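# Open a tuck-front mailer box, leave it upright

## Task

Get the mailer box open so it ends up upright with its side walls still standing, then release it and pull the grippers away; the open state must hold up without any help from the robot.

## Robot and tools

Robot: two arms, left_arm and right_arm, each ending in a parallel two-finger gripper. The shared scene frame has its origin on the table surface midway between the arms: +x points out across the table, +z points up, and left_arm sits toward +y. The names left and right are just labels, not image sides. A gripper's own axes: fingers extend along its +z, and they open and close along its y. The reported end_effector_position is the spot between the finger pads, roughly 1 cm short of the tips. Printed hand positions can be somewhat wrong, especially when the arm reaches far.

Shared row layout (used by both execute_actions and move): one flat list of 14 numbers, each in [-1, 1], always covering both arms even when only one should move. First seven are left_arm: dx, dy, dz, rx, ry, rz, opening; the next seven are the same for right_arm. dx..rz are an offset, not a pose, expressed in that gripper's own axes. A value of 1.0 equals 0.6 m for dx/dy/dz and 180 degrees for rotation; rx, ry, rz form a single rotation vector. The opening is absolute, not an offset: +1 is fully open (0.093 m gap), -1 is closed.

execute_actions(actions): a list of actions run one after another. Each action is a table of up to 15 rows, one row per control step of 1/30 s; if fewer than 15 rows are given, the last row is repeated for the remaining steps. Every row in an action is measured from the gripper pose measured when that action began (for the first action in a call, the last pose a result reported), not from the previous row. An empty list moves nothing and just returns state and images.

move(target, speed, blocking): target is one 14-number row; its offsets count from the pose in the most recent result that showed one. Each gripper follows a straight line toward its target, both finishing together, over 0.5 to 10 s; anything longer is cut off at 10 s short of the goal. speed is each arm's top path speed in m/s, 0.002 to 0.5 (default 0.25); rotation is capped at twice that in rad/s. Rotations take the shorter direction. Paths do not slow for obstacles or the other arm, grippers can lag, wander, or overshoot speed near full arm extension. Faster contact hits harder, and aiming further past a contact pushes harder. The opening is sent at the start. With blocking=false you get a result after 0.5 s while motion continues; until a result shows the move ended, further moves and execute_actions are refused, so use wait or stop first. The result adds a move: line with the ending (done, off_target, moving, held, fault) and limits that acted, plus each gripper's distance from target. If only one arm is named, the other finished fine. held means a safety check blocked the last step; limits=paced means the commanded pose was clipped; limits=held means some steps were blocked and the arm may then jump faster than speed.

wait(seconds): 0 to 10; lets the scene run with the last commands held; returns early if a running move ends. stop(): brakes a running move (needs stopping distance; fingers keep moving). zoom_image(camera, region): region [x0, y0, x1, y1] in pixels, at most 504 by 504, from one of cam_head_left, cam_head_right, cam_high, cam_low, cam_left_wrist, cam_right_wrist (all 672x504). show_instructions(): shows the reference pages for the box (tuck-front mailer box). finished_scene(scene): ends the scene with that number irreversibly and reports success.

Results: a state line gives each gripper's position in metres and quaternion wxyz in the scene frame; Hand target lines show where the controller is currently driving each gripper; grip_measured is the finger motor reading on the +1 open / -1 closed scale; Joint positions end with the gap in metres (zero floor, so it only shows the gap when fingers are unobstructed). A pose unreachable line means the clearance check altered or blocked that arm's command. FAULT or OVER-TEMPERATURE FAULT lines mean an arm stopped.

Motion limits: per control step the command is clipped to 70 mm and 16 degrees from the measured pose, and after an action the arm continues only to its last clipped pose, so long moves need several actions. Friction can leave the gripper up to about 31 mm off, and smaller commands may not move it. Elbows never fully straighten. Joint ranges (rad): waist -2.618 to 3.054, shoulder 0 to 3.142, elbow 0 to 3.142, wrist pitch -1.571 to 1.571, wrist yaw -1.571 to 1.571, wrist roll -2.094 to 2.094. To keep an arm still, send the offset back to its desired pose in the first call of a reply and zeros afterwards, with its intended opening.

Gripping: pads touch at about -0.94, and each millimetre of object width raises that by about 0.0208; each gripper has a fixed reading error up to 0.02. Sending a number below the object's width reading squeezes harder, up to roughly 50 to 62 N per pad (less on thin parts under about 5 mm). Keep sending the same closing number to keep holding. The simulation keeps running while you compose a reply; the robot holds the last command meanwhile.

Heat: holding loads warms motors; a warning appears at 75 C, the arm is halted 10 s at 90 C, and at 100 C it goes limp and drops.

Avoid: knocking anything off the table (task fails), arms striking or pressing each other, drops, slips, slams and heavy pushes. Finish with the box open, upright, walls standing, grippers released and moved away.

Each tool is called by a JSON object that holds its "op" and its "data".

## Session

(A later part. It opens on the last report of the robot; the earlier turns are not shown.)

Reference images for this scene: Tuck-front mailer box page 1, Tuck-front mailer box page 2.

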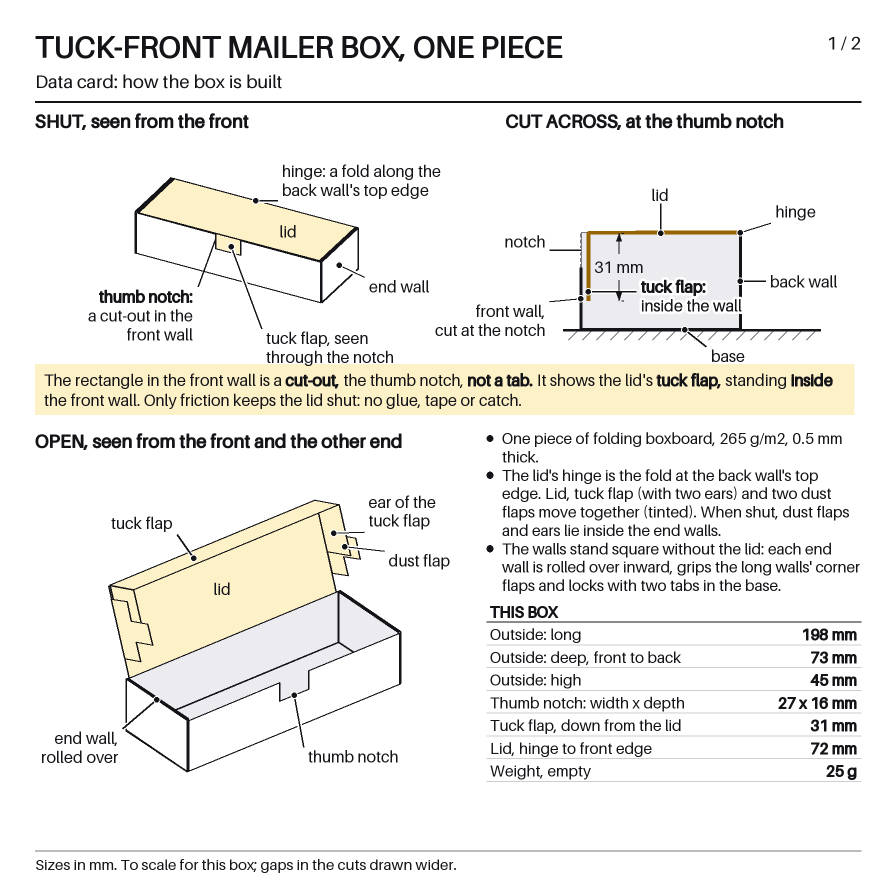

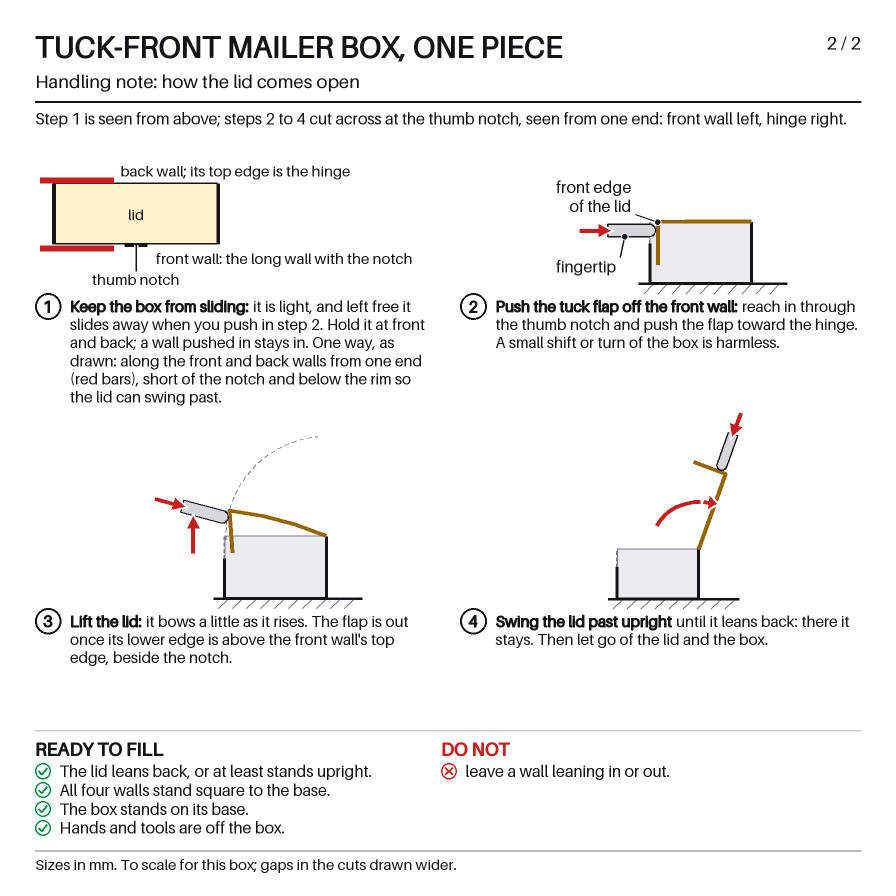

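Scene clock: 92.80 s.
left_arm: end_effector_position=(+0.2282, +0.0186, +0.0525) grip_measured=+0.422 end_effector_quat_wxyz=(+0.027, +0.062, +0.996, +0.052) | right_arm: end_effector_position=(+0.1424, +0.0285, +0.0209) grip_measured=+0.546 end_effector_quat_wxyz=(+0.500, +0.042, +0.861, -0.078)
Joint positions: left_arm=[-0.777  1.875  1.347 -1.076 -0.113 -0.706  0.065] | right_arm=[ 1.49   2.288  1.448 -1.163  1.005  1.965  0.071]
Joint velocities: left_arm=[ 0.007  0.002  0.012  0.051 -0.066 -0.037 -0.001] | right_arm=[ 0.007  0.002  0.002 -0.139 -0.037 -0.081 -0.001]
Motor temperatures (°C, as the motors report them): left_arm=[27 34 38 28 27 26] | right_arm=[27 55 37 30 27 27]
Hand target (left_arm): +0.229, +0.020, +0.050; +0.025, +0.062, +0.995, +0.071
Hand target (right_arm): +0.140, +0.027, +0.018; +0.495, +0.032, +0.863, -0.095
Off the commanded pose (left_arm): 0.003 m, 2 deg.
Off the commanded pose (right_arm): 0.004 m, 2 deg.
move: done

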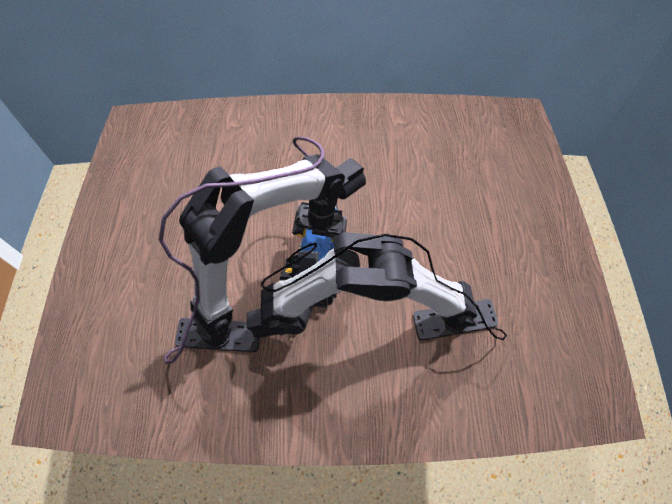

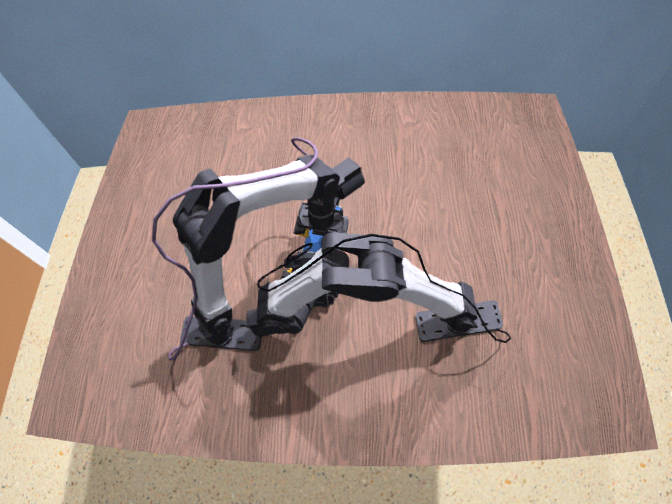

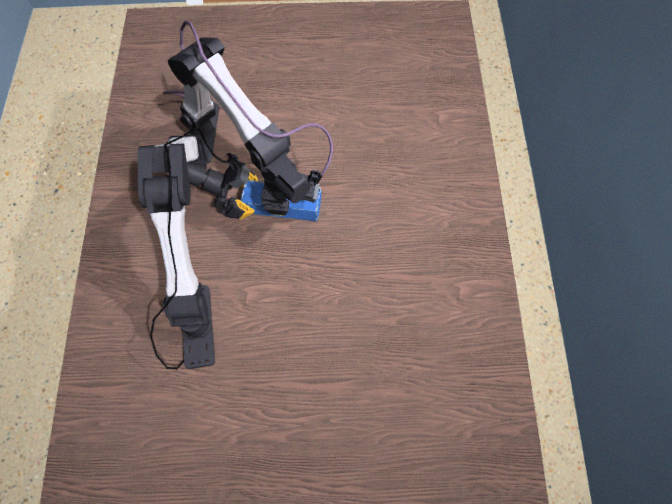

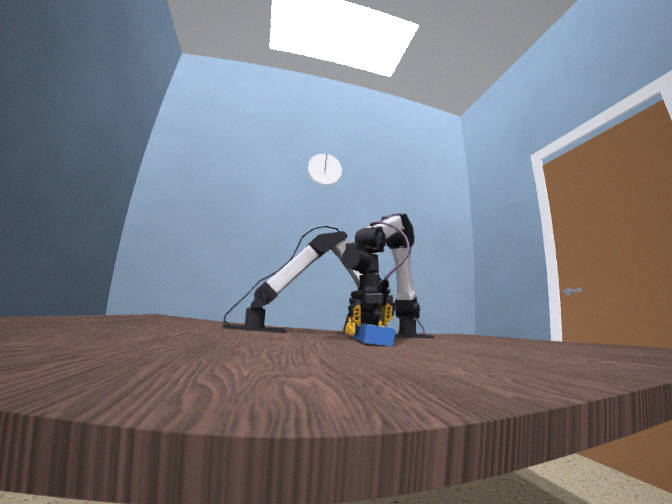

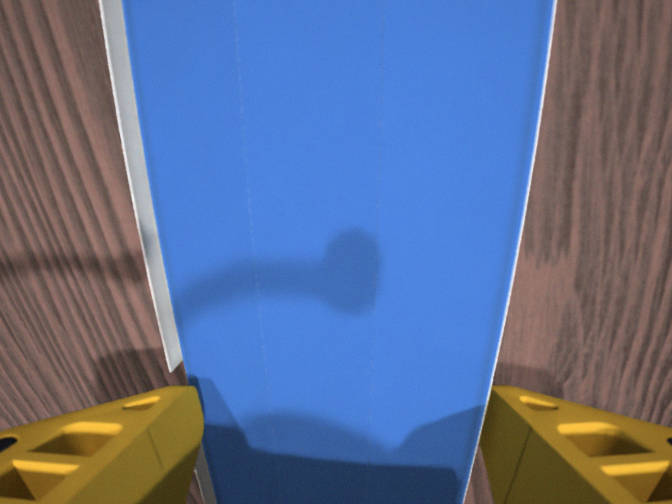

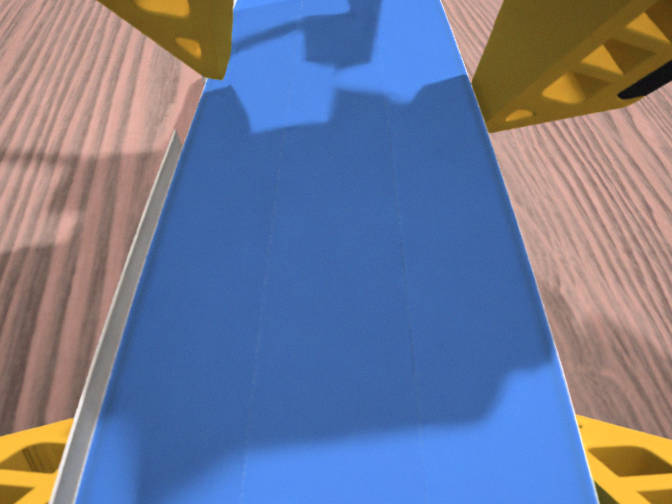

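{"op": "move", "data": {"target": [0.02,0.012,0.022,0.105,0,0,0.85,0,0,0,-0.012,0,0.025,0.65], "speed": 0.04}}

{"op": "move", "data": {"target": [0,0,0,0,0,0,0.85,0,0,0,0,0,0,0.53]}}

{"op": "move", "data": {"target": [0,0,0,0,0,0,0.4,0,0,0,0,0,0,0.53]}}

Scene clock: 100.23 s.
left_arm: end_effector_position=(+0.2192, +0.0242, +0.0375) grip_measured=+0.848 end_effector_quat_wxyz=(+0.011, +0.064, +0.992, -0.106) | right_arm: end_effector_position=(+0.1426, +0.0316, +0.0188) grip_measured=+0.648 end_effector_quat_wxyz=(+0.500, +0.065, +0.862, -0.048)
Joint positions: left_arm=[-0.646  1.707  1.06  -0.78   0.157 -0.579  0.086] | right_arm=[ 1.49   2.268  1.417 -1.095  1.009  1.986  0.076]
Joint velocities: left_arm=[-0.002  0.012 -0.007 -0.022  0.022 -0.007  0.   ] | right_arm=[-0.012 -0.007 -0.002 -0.022 -0.007  0.007  0.001]
Motor temperatures (°C, as the motors report them): left_arm=[27 34 38 28 27 25] | right_arm=[27 56 37 30 27 27]
Hand target (left_arm): +0.217, +0.028, +0.038; +0.013, +0.064, +0.992, -0.112
Hand target (right_arm): +0.142, +0.028, +0.021; +0.504, +0.067, +0.860, -0.043
Off the commanded pose (left_arm): 0.005 m, 1 deg.
Off the commanded pose (right_arm): 0.004 m, 1 deg.
move: done

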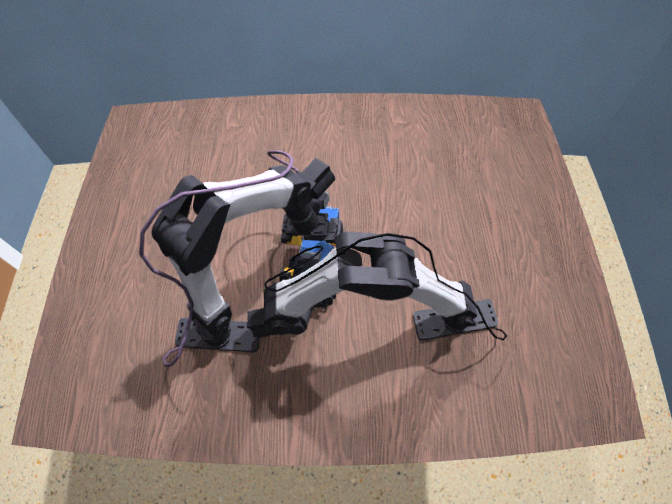

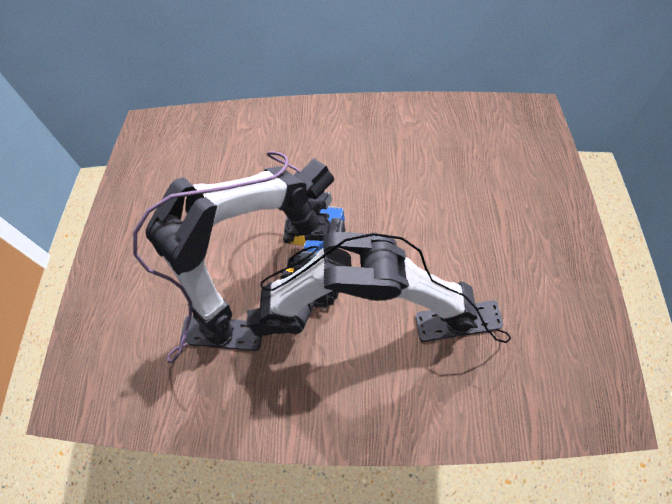

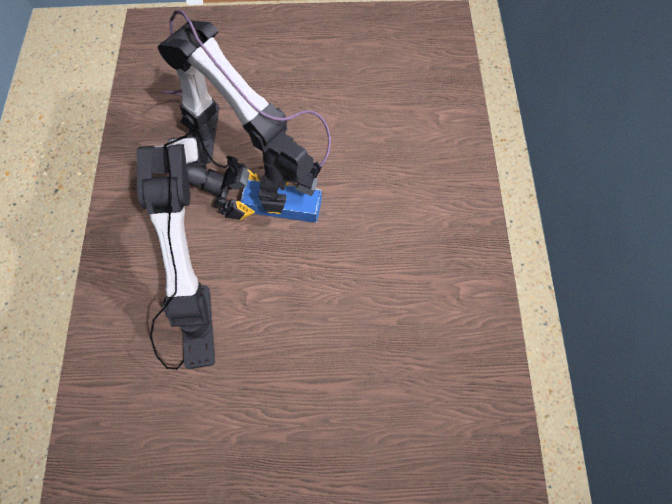

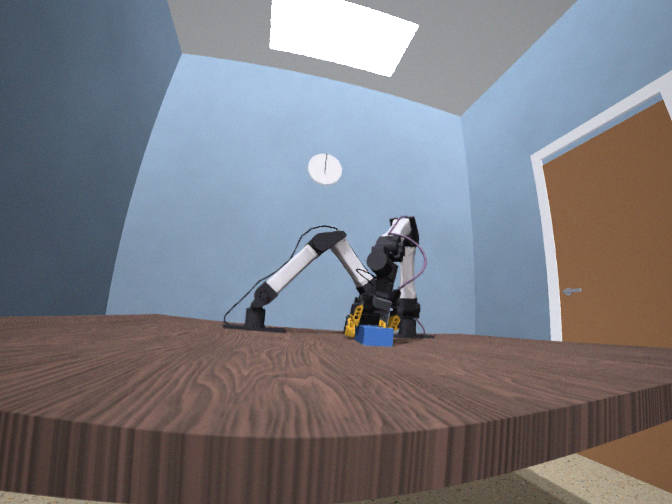

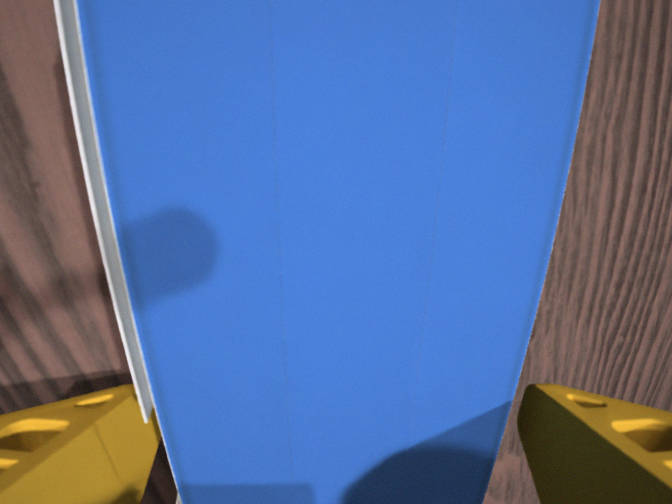

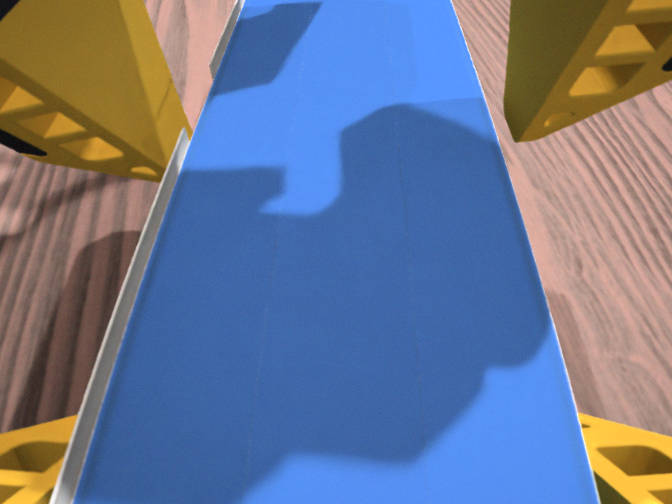

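Scene clock: 100.73 s.
left_arm: end_effector_position=(+0.2192, +0.0242, +0.0375) grip_measured=+0.848 end_effector_quat_wxyz=(+0.011, +0.064, +0.992, -0.106) | right_arm: end_effector_position=(+0.1426, +0.0316, +0.0188) grip_measured=+0.537 end_effector_quat_wxyz=(+0.500, +0.065, +0.862, -0.048)
Joint positions: left_arm=[-0.646  1.707  1.06  -0.78   0.157 -0.579  0.086] | right_arm=[ 1.49   2.268  1.417 -1.095  1.009  1.986  0.071]
Joint velocities: left_arm=[-0.007 -0.007 -0.007  0.007  0.007  0.022 -0.001] | right_arm=[-0.002  0.002 -0.002 -0.037 -0.066 -0.022 -0.   ]
Motor temperatures (°C, as the motors report them): left_arm=[27 34 38 28 27 25] | right_arm=[27 56 37 30 27 27]
Hand target (left_arm): +0.219, +0.024, +0.037; +0.011, +0.064, +0.992, -0.106
Hand target (right_arm): +0.143, +0.032, +0.019; +0.500, +0.065, +0.862, -0.048
Off the commanded pose (left_arm): 0.000 m, 0 deg.
Off the commanded pose (right_arm): 0.000 m, 0 deg.
move: done

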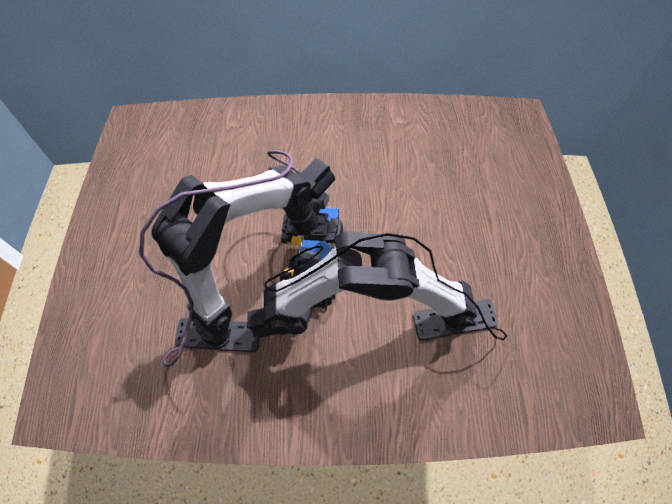

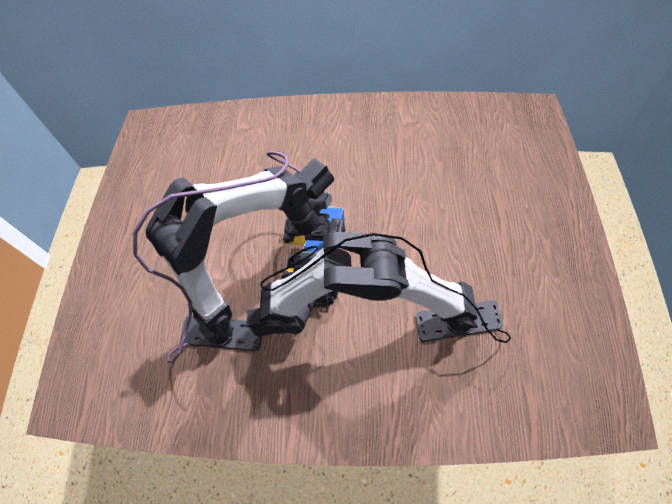

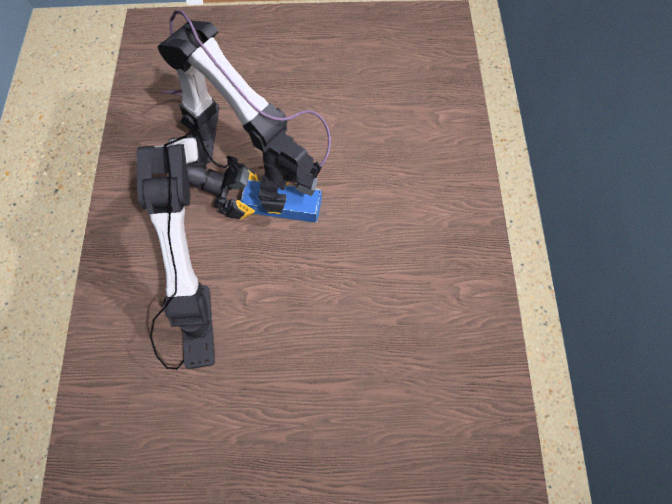

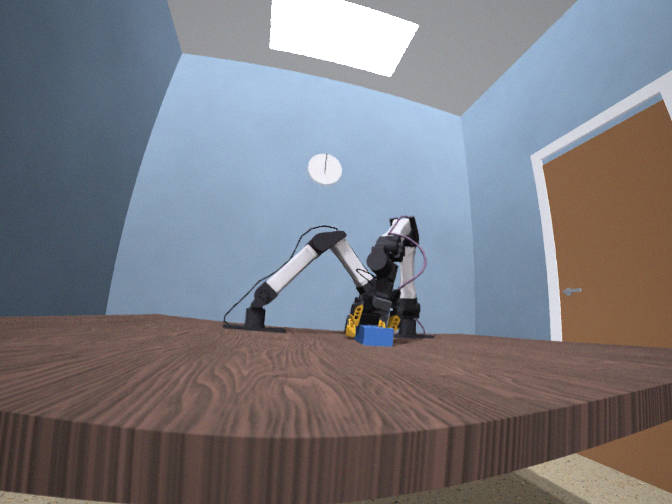

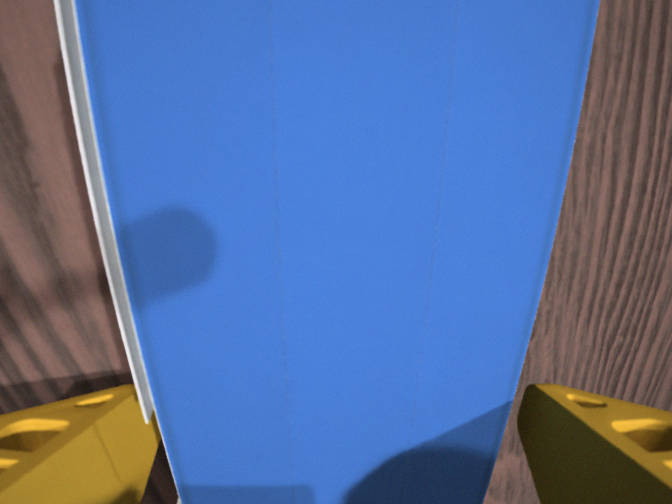

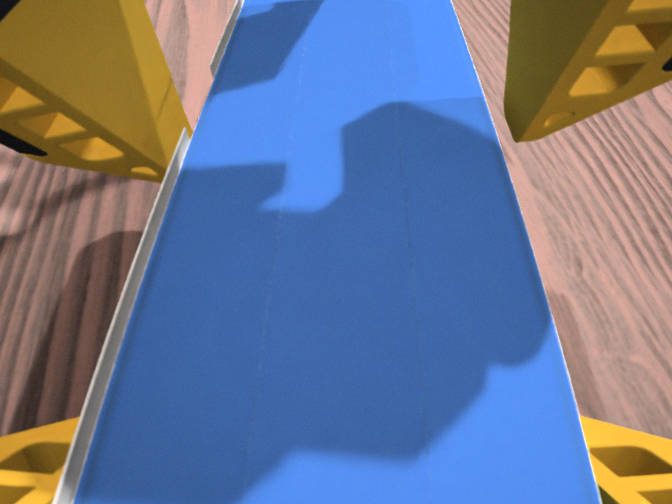

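Scene clock: 101.23 s.
left_arm: end_effector_position=(+0.2192, +0.0240, +0.0376) grip_measured=+0.411 end_effector_quat_wxyz=(+0.011, +0.065, +0.992, -0.106) | right_arm: end_effector_position=(+0.1426, +0.0316, +0.0189) grip_measured=+0.536 end_effector_quat_wxyz=(+0.500, +0.068, +0.862, -0.046)
Joint positions: left_arm=[-0.646  1.707  1.06  -0.779  0.158 -0.576  0.065] | right_arm=[ 1.49   2.268  1.417 -1.095  1.01   1.995  0.071]
Joint velocities: left_arm=[-0.017  0.002 -0.022 -0.022 -0.007  0.037  0.001] | right_arm=[-0.007 -0.012 -0.002 -0.066 -0.081 -0.007 -0.   ]
Motor temperatures (°C, as the motors report them): left_arm=[27 34 38 28 27 25] | right_arm=[27 56 37 30 27 27]
Hand target (left_arm): +0.219, +0.024, +0.038; +0.011, +0.064, +0.992, -0.106
Hand target (right_arm): +0.143, +0.032, +0.019; +0.500, +0.065, +0.862, -0.048
Off the commanded pose (left_arm): 0.000 m, 0 deg.
Off the commanded pose (right_arm): 0.000 m, 0 deg.
move: done

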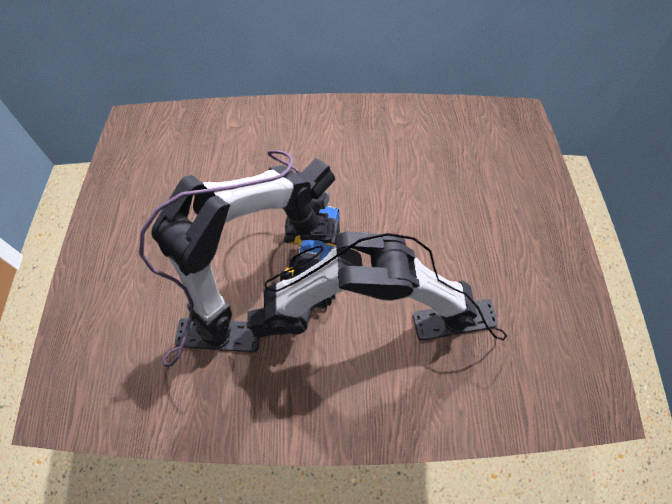

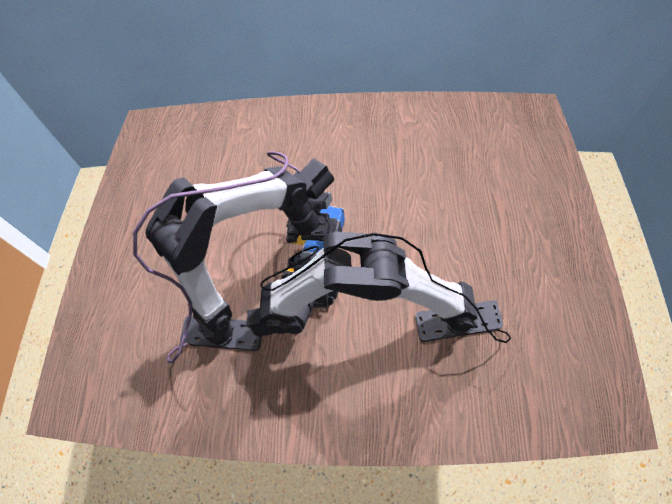

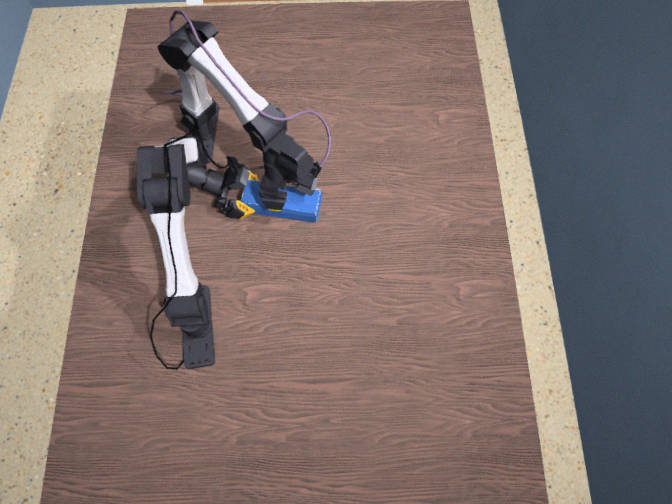

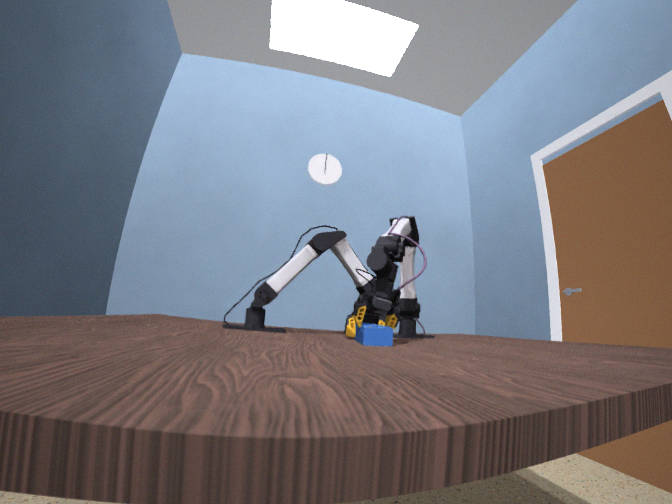

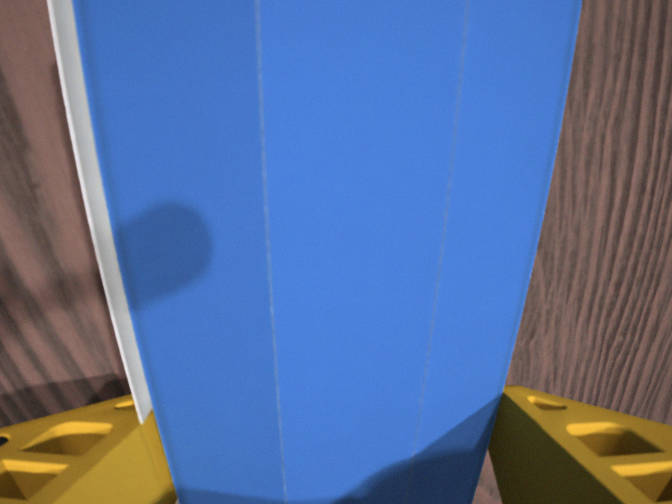

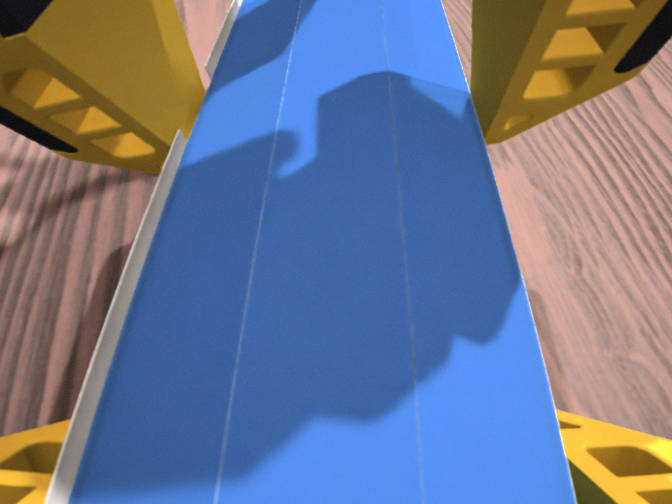

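Tip looks inside the notch. Rotate.

{"op": "move", "data": {"target": [0,0,-0.006,-0.07,0,0,0.4,0.003,0,0,0.006,0,-0.012,0.53], "speed": 0.03}}

Scene clock: 107.73 s.
left_arm: end_effector_position=(+0.2198, +0.0212, +0.0449) grip_measured=+0.406 end_effector_quat_wxyz=(+0.026, +0.064, +0.997, -0.021) | right_arm: end_effector_position=(+0.1434, +0.0308, +0.0188) grip_measured=+0.536 end_effector_quat_wxyz=(+0.504, +0.063, +0.860, -0.050)
Joint positions: left_arm=[-0.733  1.77   1.184 -0.918 -0.002 -0.655  0.065] | right_arm=[ 1.49   2.273  1.417 -1.101  1.018  1.991  0.071]
Joint velocities: left_arm=[-0.012 -0.002  0.007  0.022 -0.007 -0.081  0.   ] | right_arm=[-0.017 -0.012  0.017  0.007  0.022 -0.022  0.   ]
Motor temperatures (°C, as the motors report them): left_arm=[27 34 38 28 27 25] | right_arm=[27 57 37 29 27 27]
Hand target (left_arm): +0.220, +0.025, +0.042; +0.021, +0.065, +0.998, +0.003
Hand target (right_arm): +0.142, +0.032, +0.017; +0.499, +0.057, +0.863, -0.063
Off the commanded pose (left_arm): 0.005 m, 3 deg.
Off the commanded pose (right_arm): 0.002 m, 2 deg.
move: off_target (left_arm)

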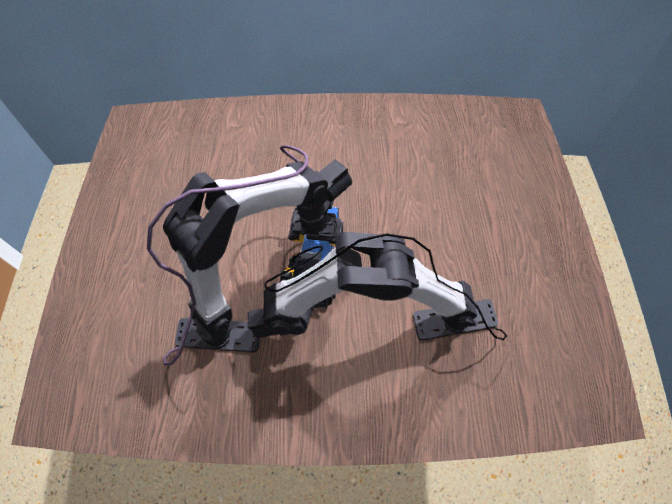

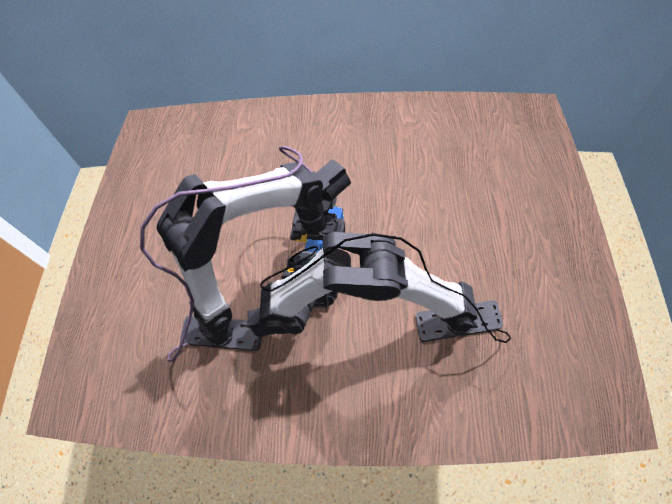

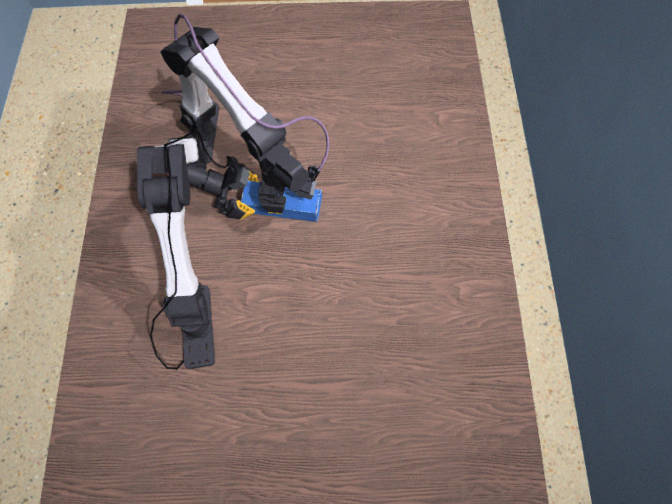

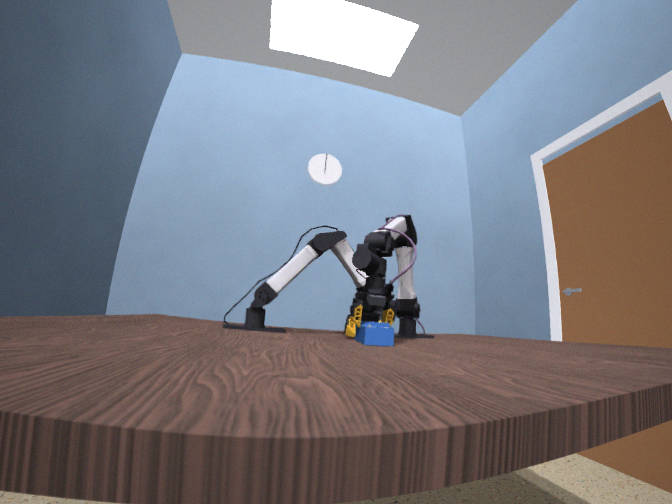

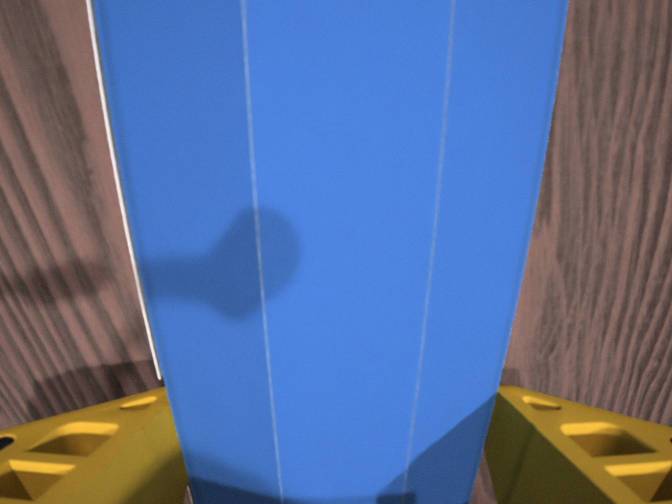

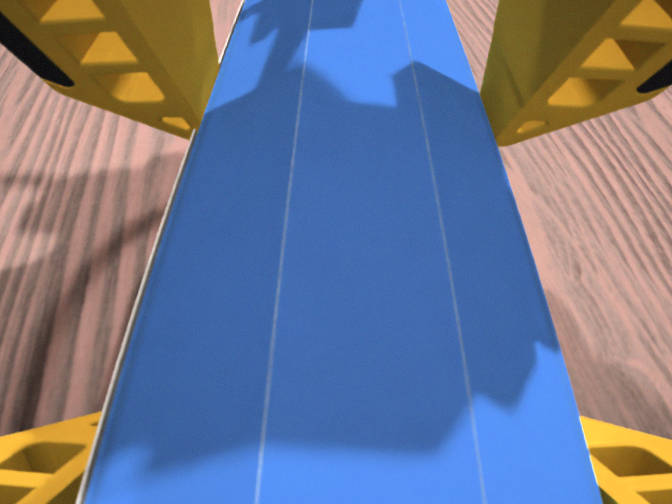

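Lid is rising. Continue.

{"op": "move", "data": {"target": [0,0,-0.006,-0.08,0,0,0.4,0.002,0,0,0.004,0,-0.01,0.53], "speed": 0.03}}

{"op": "move", "data": {"target": [0,-0.004,-0.006,-0.07,0,0,0.4,0,0,0,0,0,0,0.53], "speed": 0.03}}

{"op": "zoom_image", "data": {"camera": "cam_low", "region": [320,280,440,360]}}

Scene clock: 114.90 s.
left_arm: end_effector_position=(+0.2199, +0.0197, +0.0532) grip_measured=+0.406 end_effector_quat_wxyz=(+0.039, +0.065, +0.994, +0.083) | right_arm: end_effector_position=(+0.1437, +0.0311, +0.0193) grip_measured=+0.536 end_effector_quat_wxyz=(+0.506, +0.063, +0.859, -0.050)
Joint positions: left_arm=[-0.823  1.879  1.347 -1.106 -0.171 -0.748  0.065] | right_arm=[ 1.49   2.273  1.417 -1.1    1.022  1.99   0.071]
Joint velocities: left_arm=[-0.017 -0.012  0.027  0.037  0.007 -0.051  0.001] | right_arm=[-0.007 -0.012 -0.022 -0.037 -0.037 -0.125  0.   ]
Motor temperatures (°C, as the motors report them): left_arm=[27 34 39 28 27 25] | right_arm=[27 57 37 29 27 27]
Hand target (left_arm): +0.220, +0.021, +0.049; +0.036, +0.062, +0.992, +0.103
Hand target (right_arm): +0.143, +0.031, +0.018; +0.503, +0.053, +0.860, -0.063
Off the commanded pose (left_arm): 0.005 m, 3 deg.
Off the commanded pose (right_arm): 0.002 m, 2 deg.
move: off_target (left_arm)

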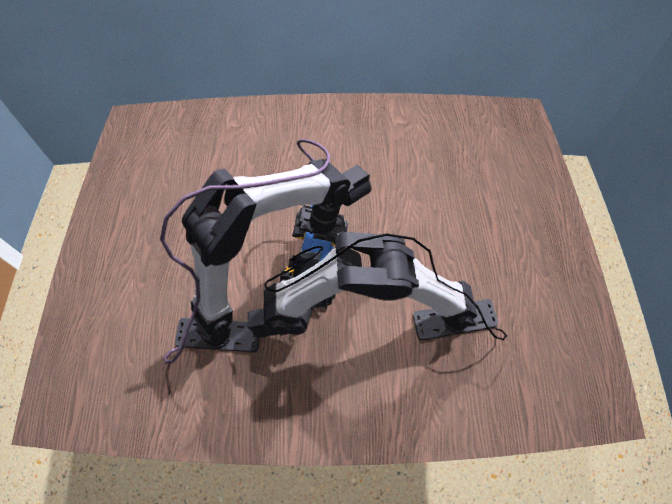

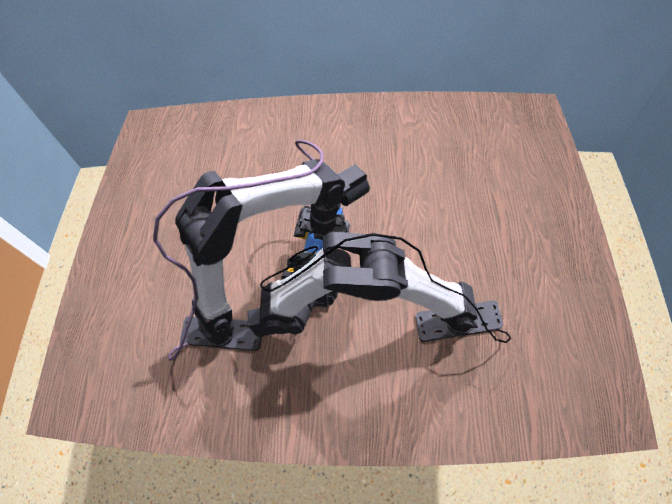

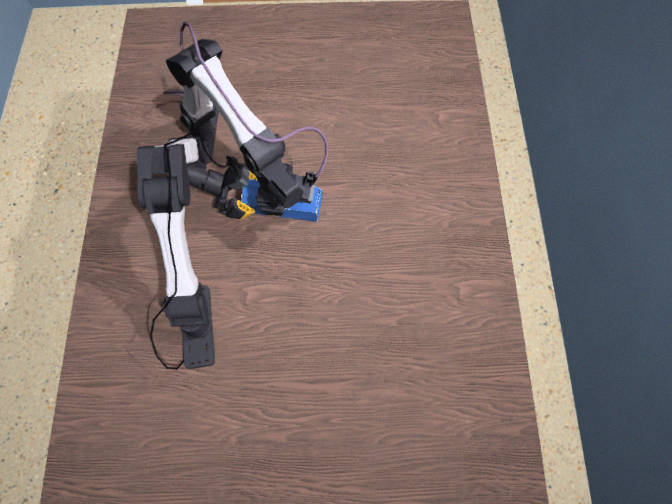

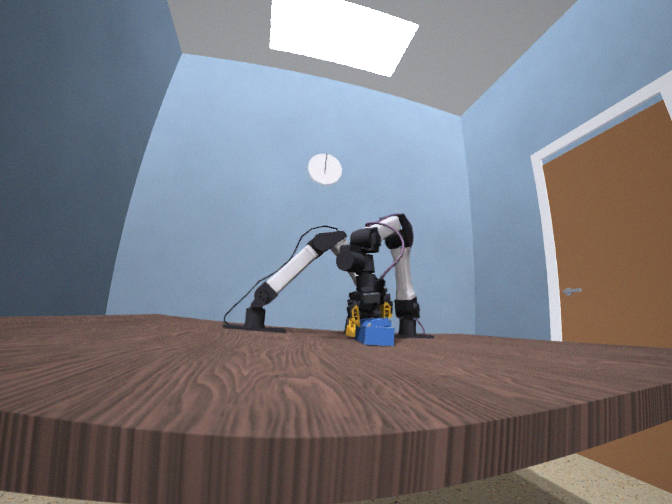

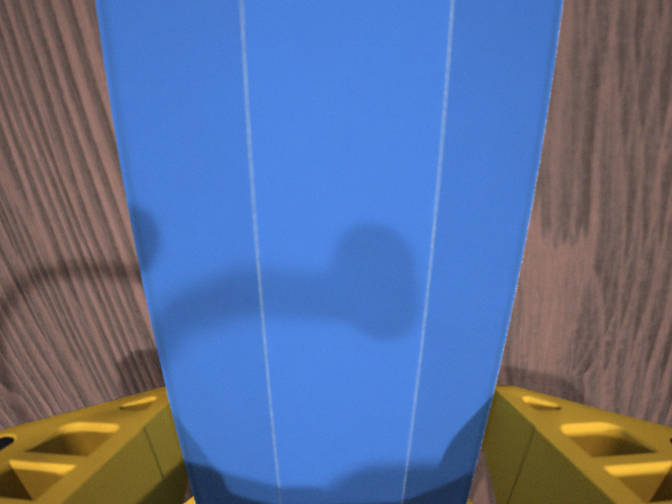

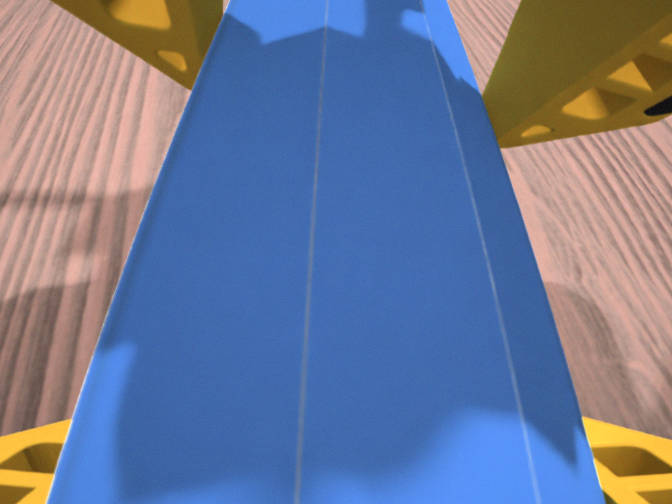

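Scene clock: 118.80 s.
left_arm: end_effector_position=(+0.2196, +0.0177, +0.0601) grip_measured=+0.406 end_effector_quat_wxyz=(+0.049, +0.064, +0.981, +0.177) | right_arm: end_effector_position=(+0.1439, +0.0323, +0.0192) grip_measured=+0.536 end_effector_quat_wxyz=(+0.506, +0.064, +0.859, -0.046)
Joint positions: left_arm=[-0.893  2.005  1.51  -1.293 -0.3   -0.845  0.065] | right_arm=[ 1.49   2.273  1.417 -1.093  1.024  1.991  0.071]
Joint velocities: left_arm=[-0.012 -0.002  0.007 -0.081  0.007  0.051  0.   ] | right_arm=[ 0.002  0.007  0.002  0.007 -0.022 -0.007  0.001]
Motor temperatures (°C, as the motors report them): left_arm=[27 34 39 28 27 25] | right_arm=[27 57 37 29 27 27]
Hand target (left_arm): +0.220, +0.017, +0.057; +0.048, +0.062, +0.979, +0.191
Hand target (right_arm): +0.144, +0.031, +0.019; +0.506, +0.063, +0.859, -0.050
Off the commanded pose (left_arm): 0.004 m, 2 deg.
Off the commanded pose (right_arm): 0.001 m, 0 deg.
move: done

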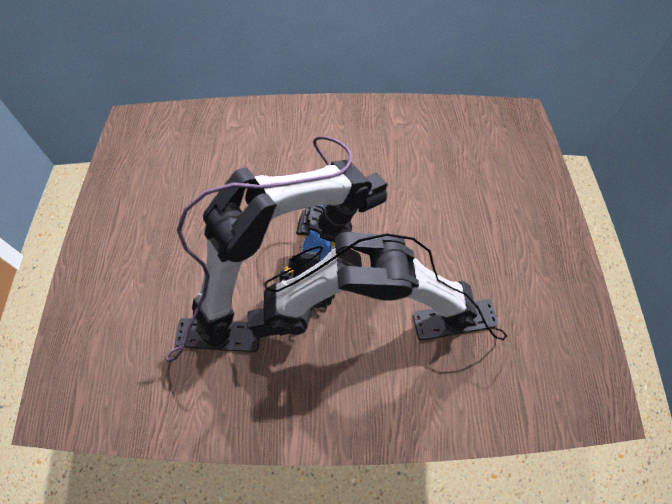

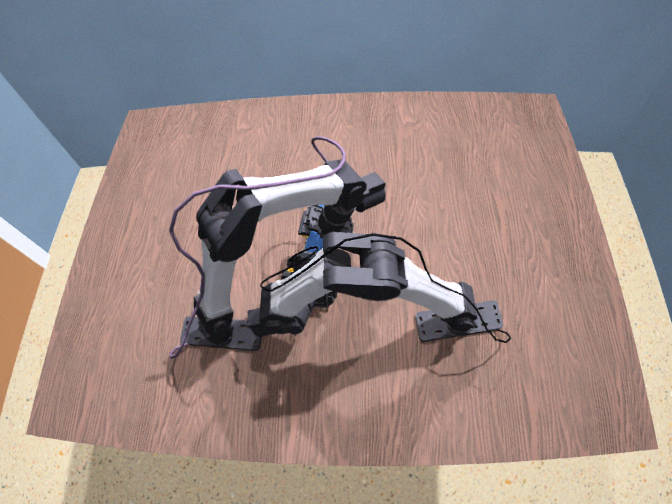

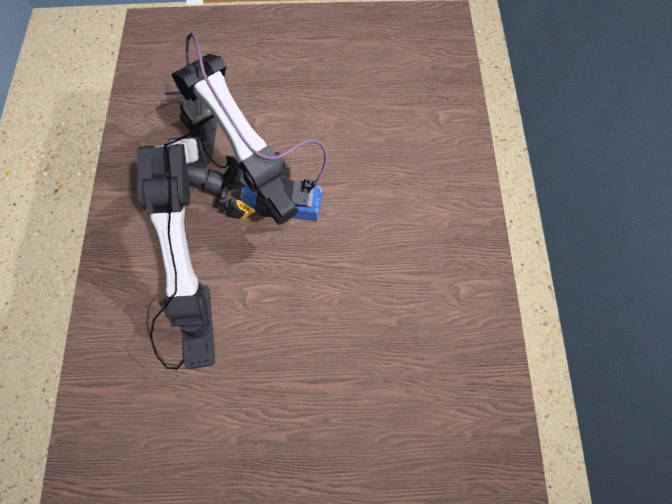

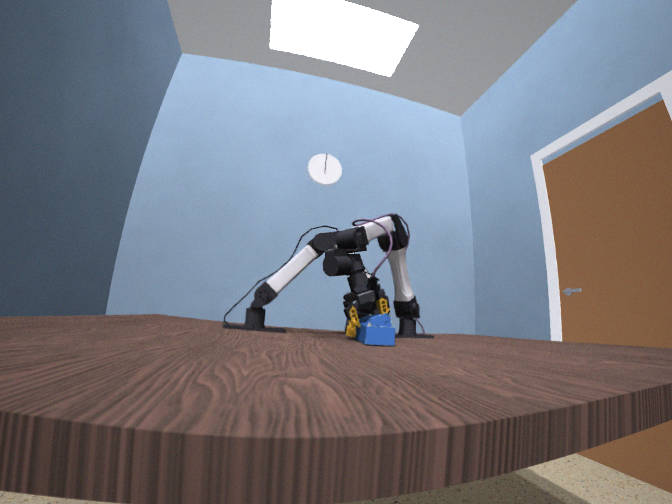

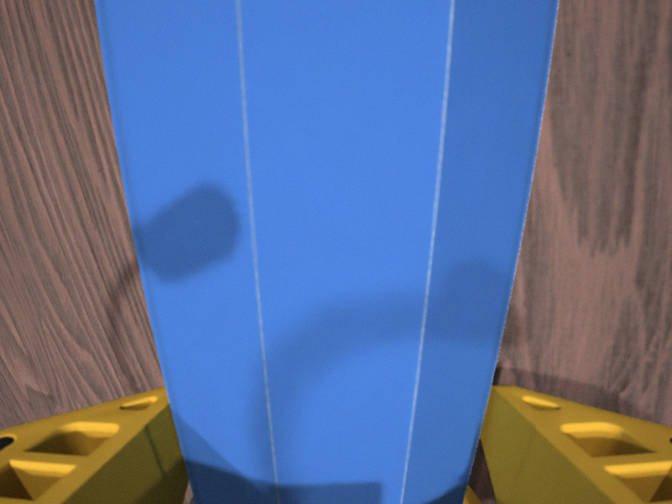

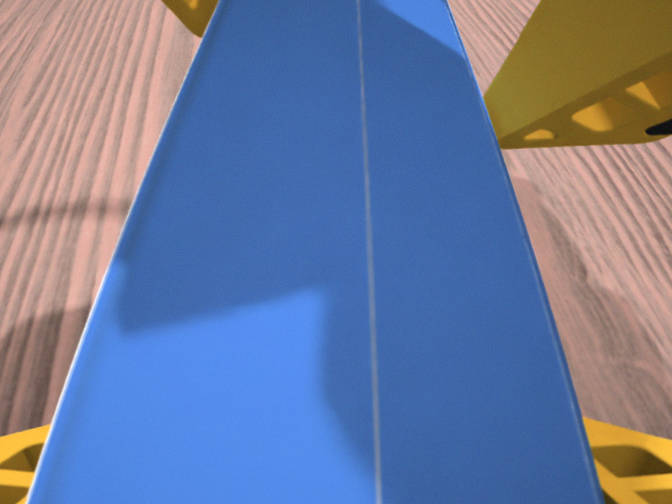

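Region (320, 280, 440, 360) of cam_low's 672x504 image, scaled by 4.200, with more detail than that image has.

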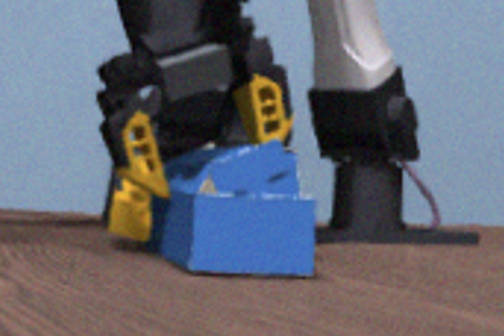

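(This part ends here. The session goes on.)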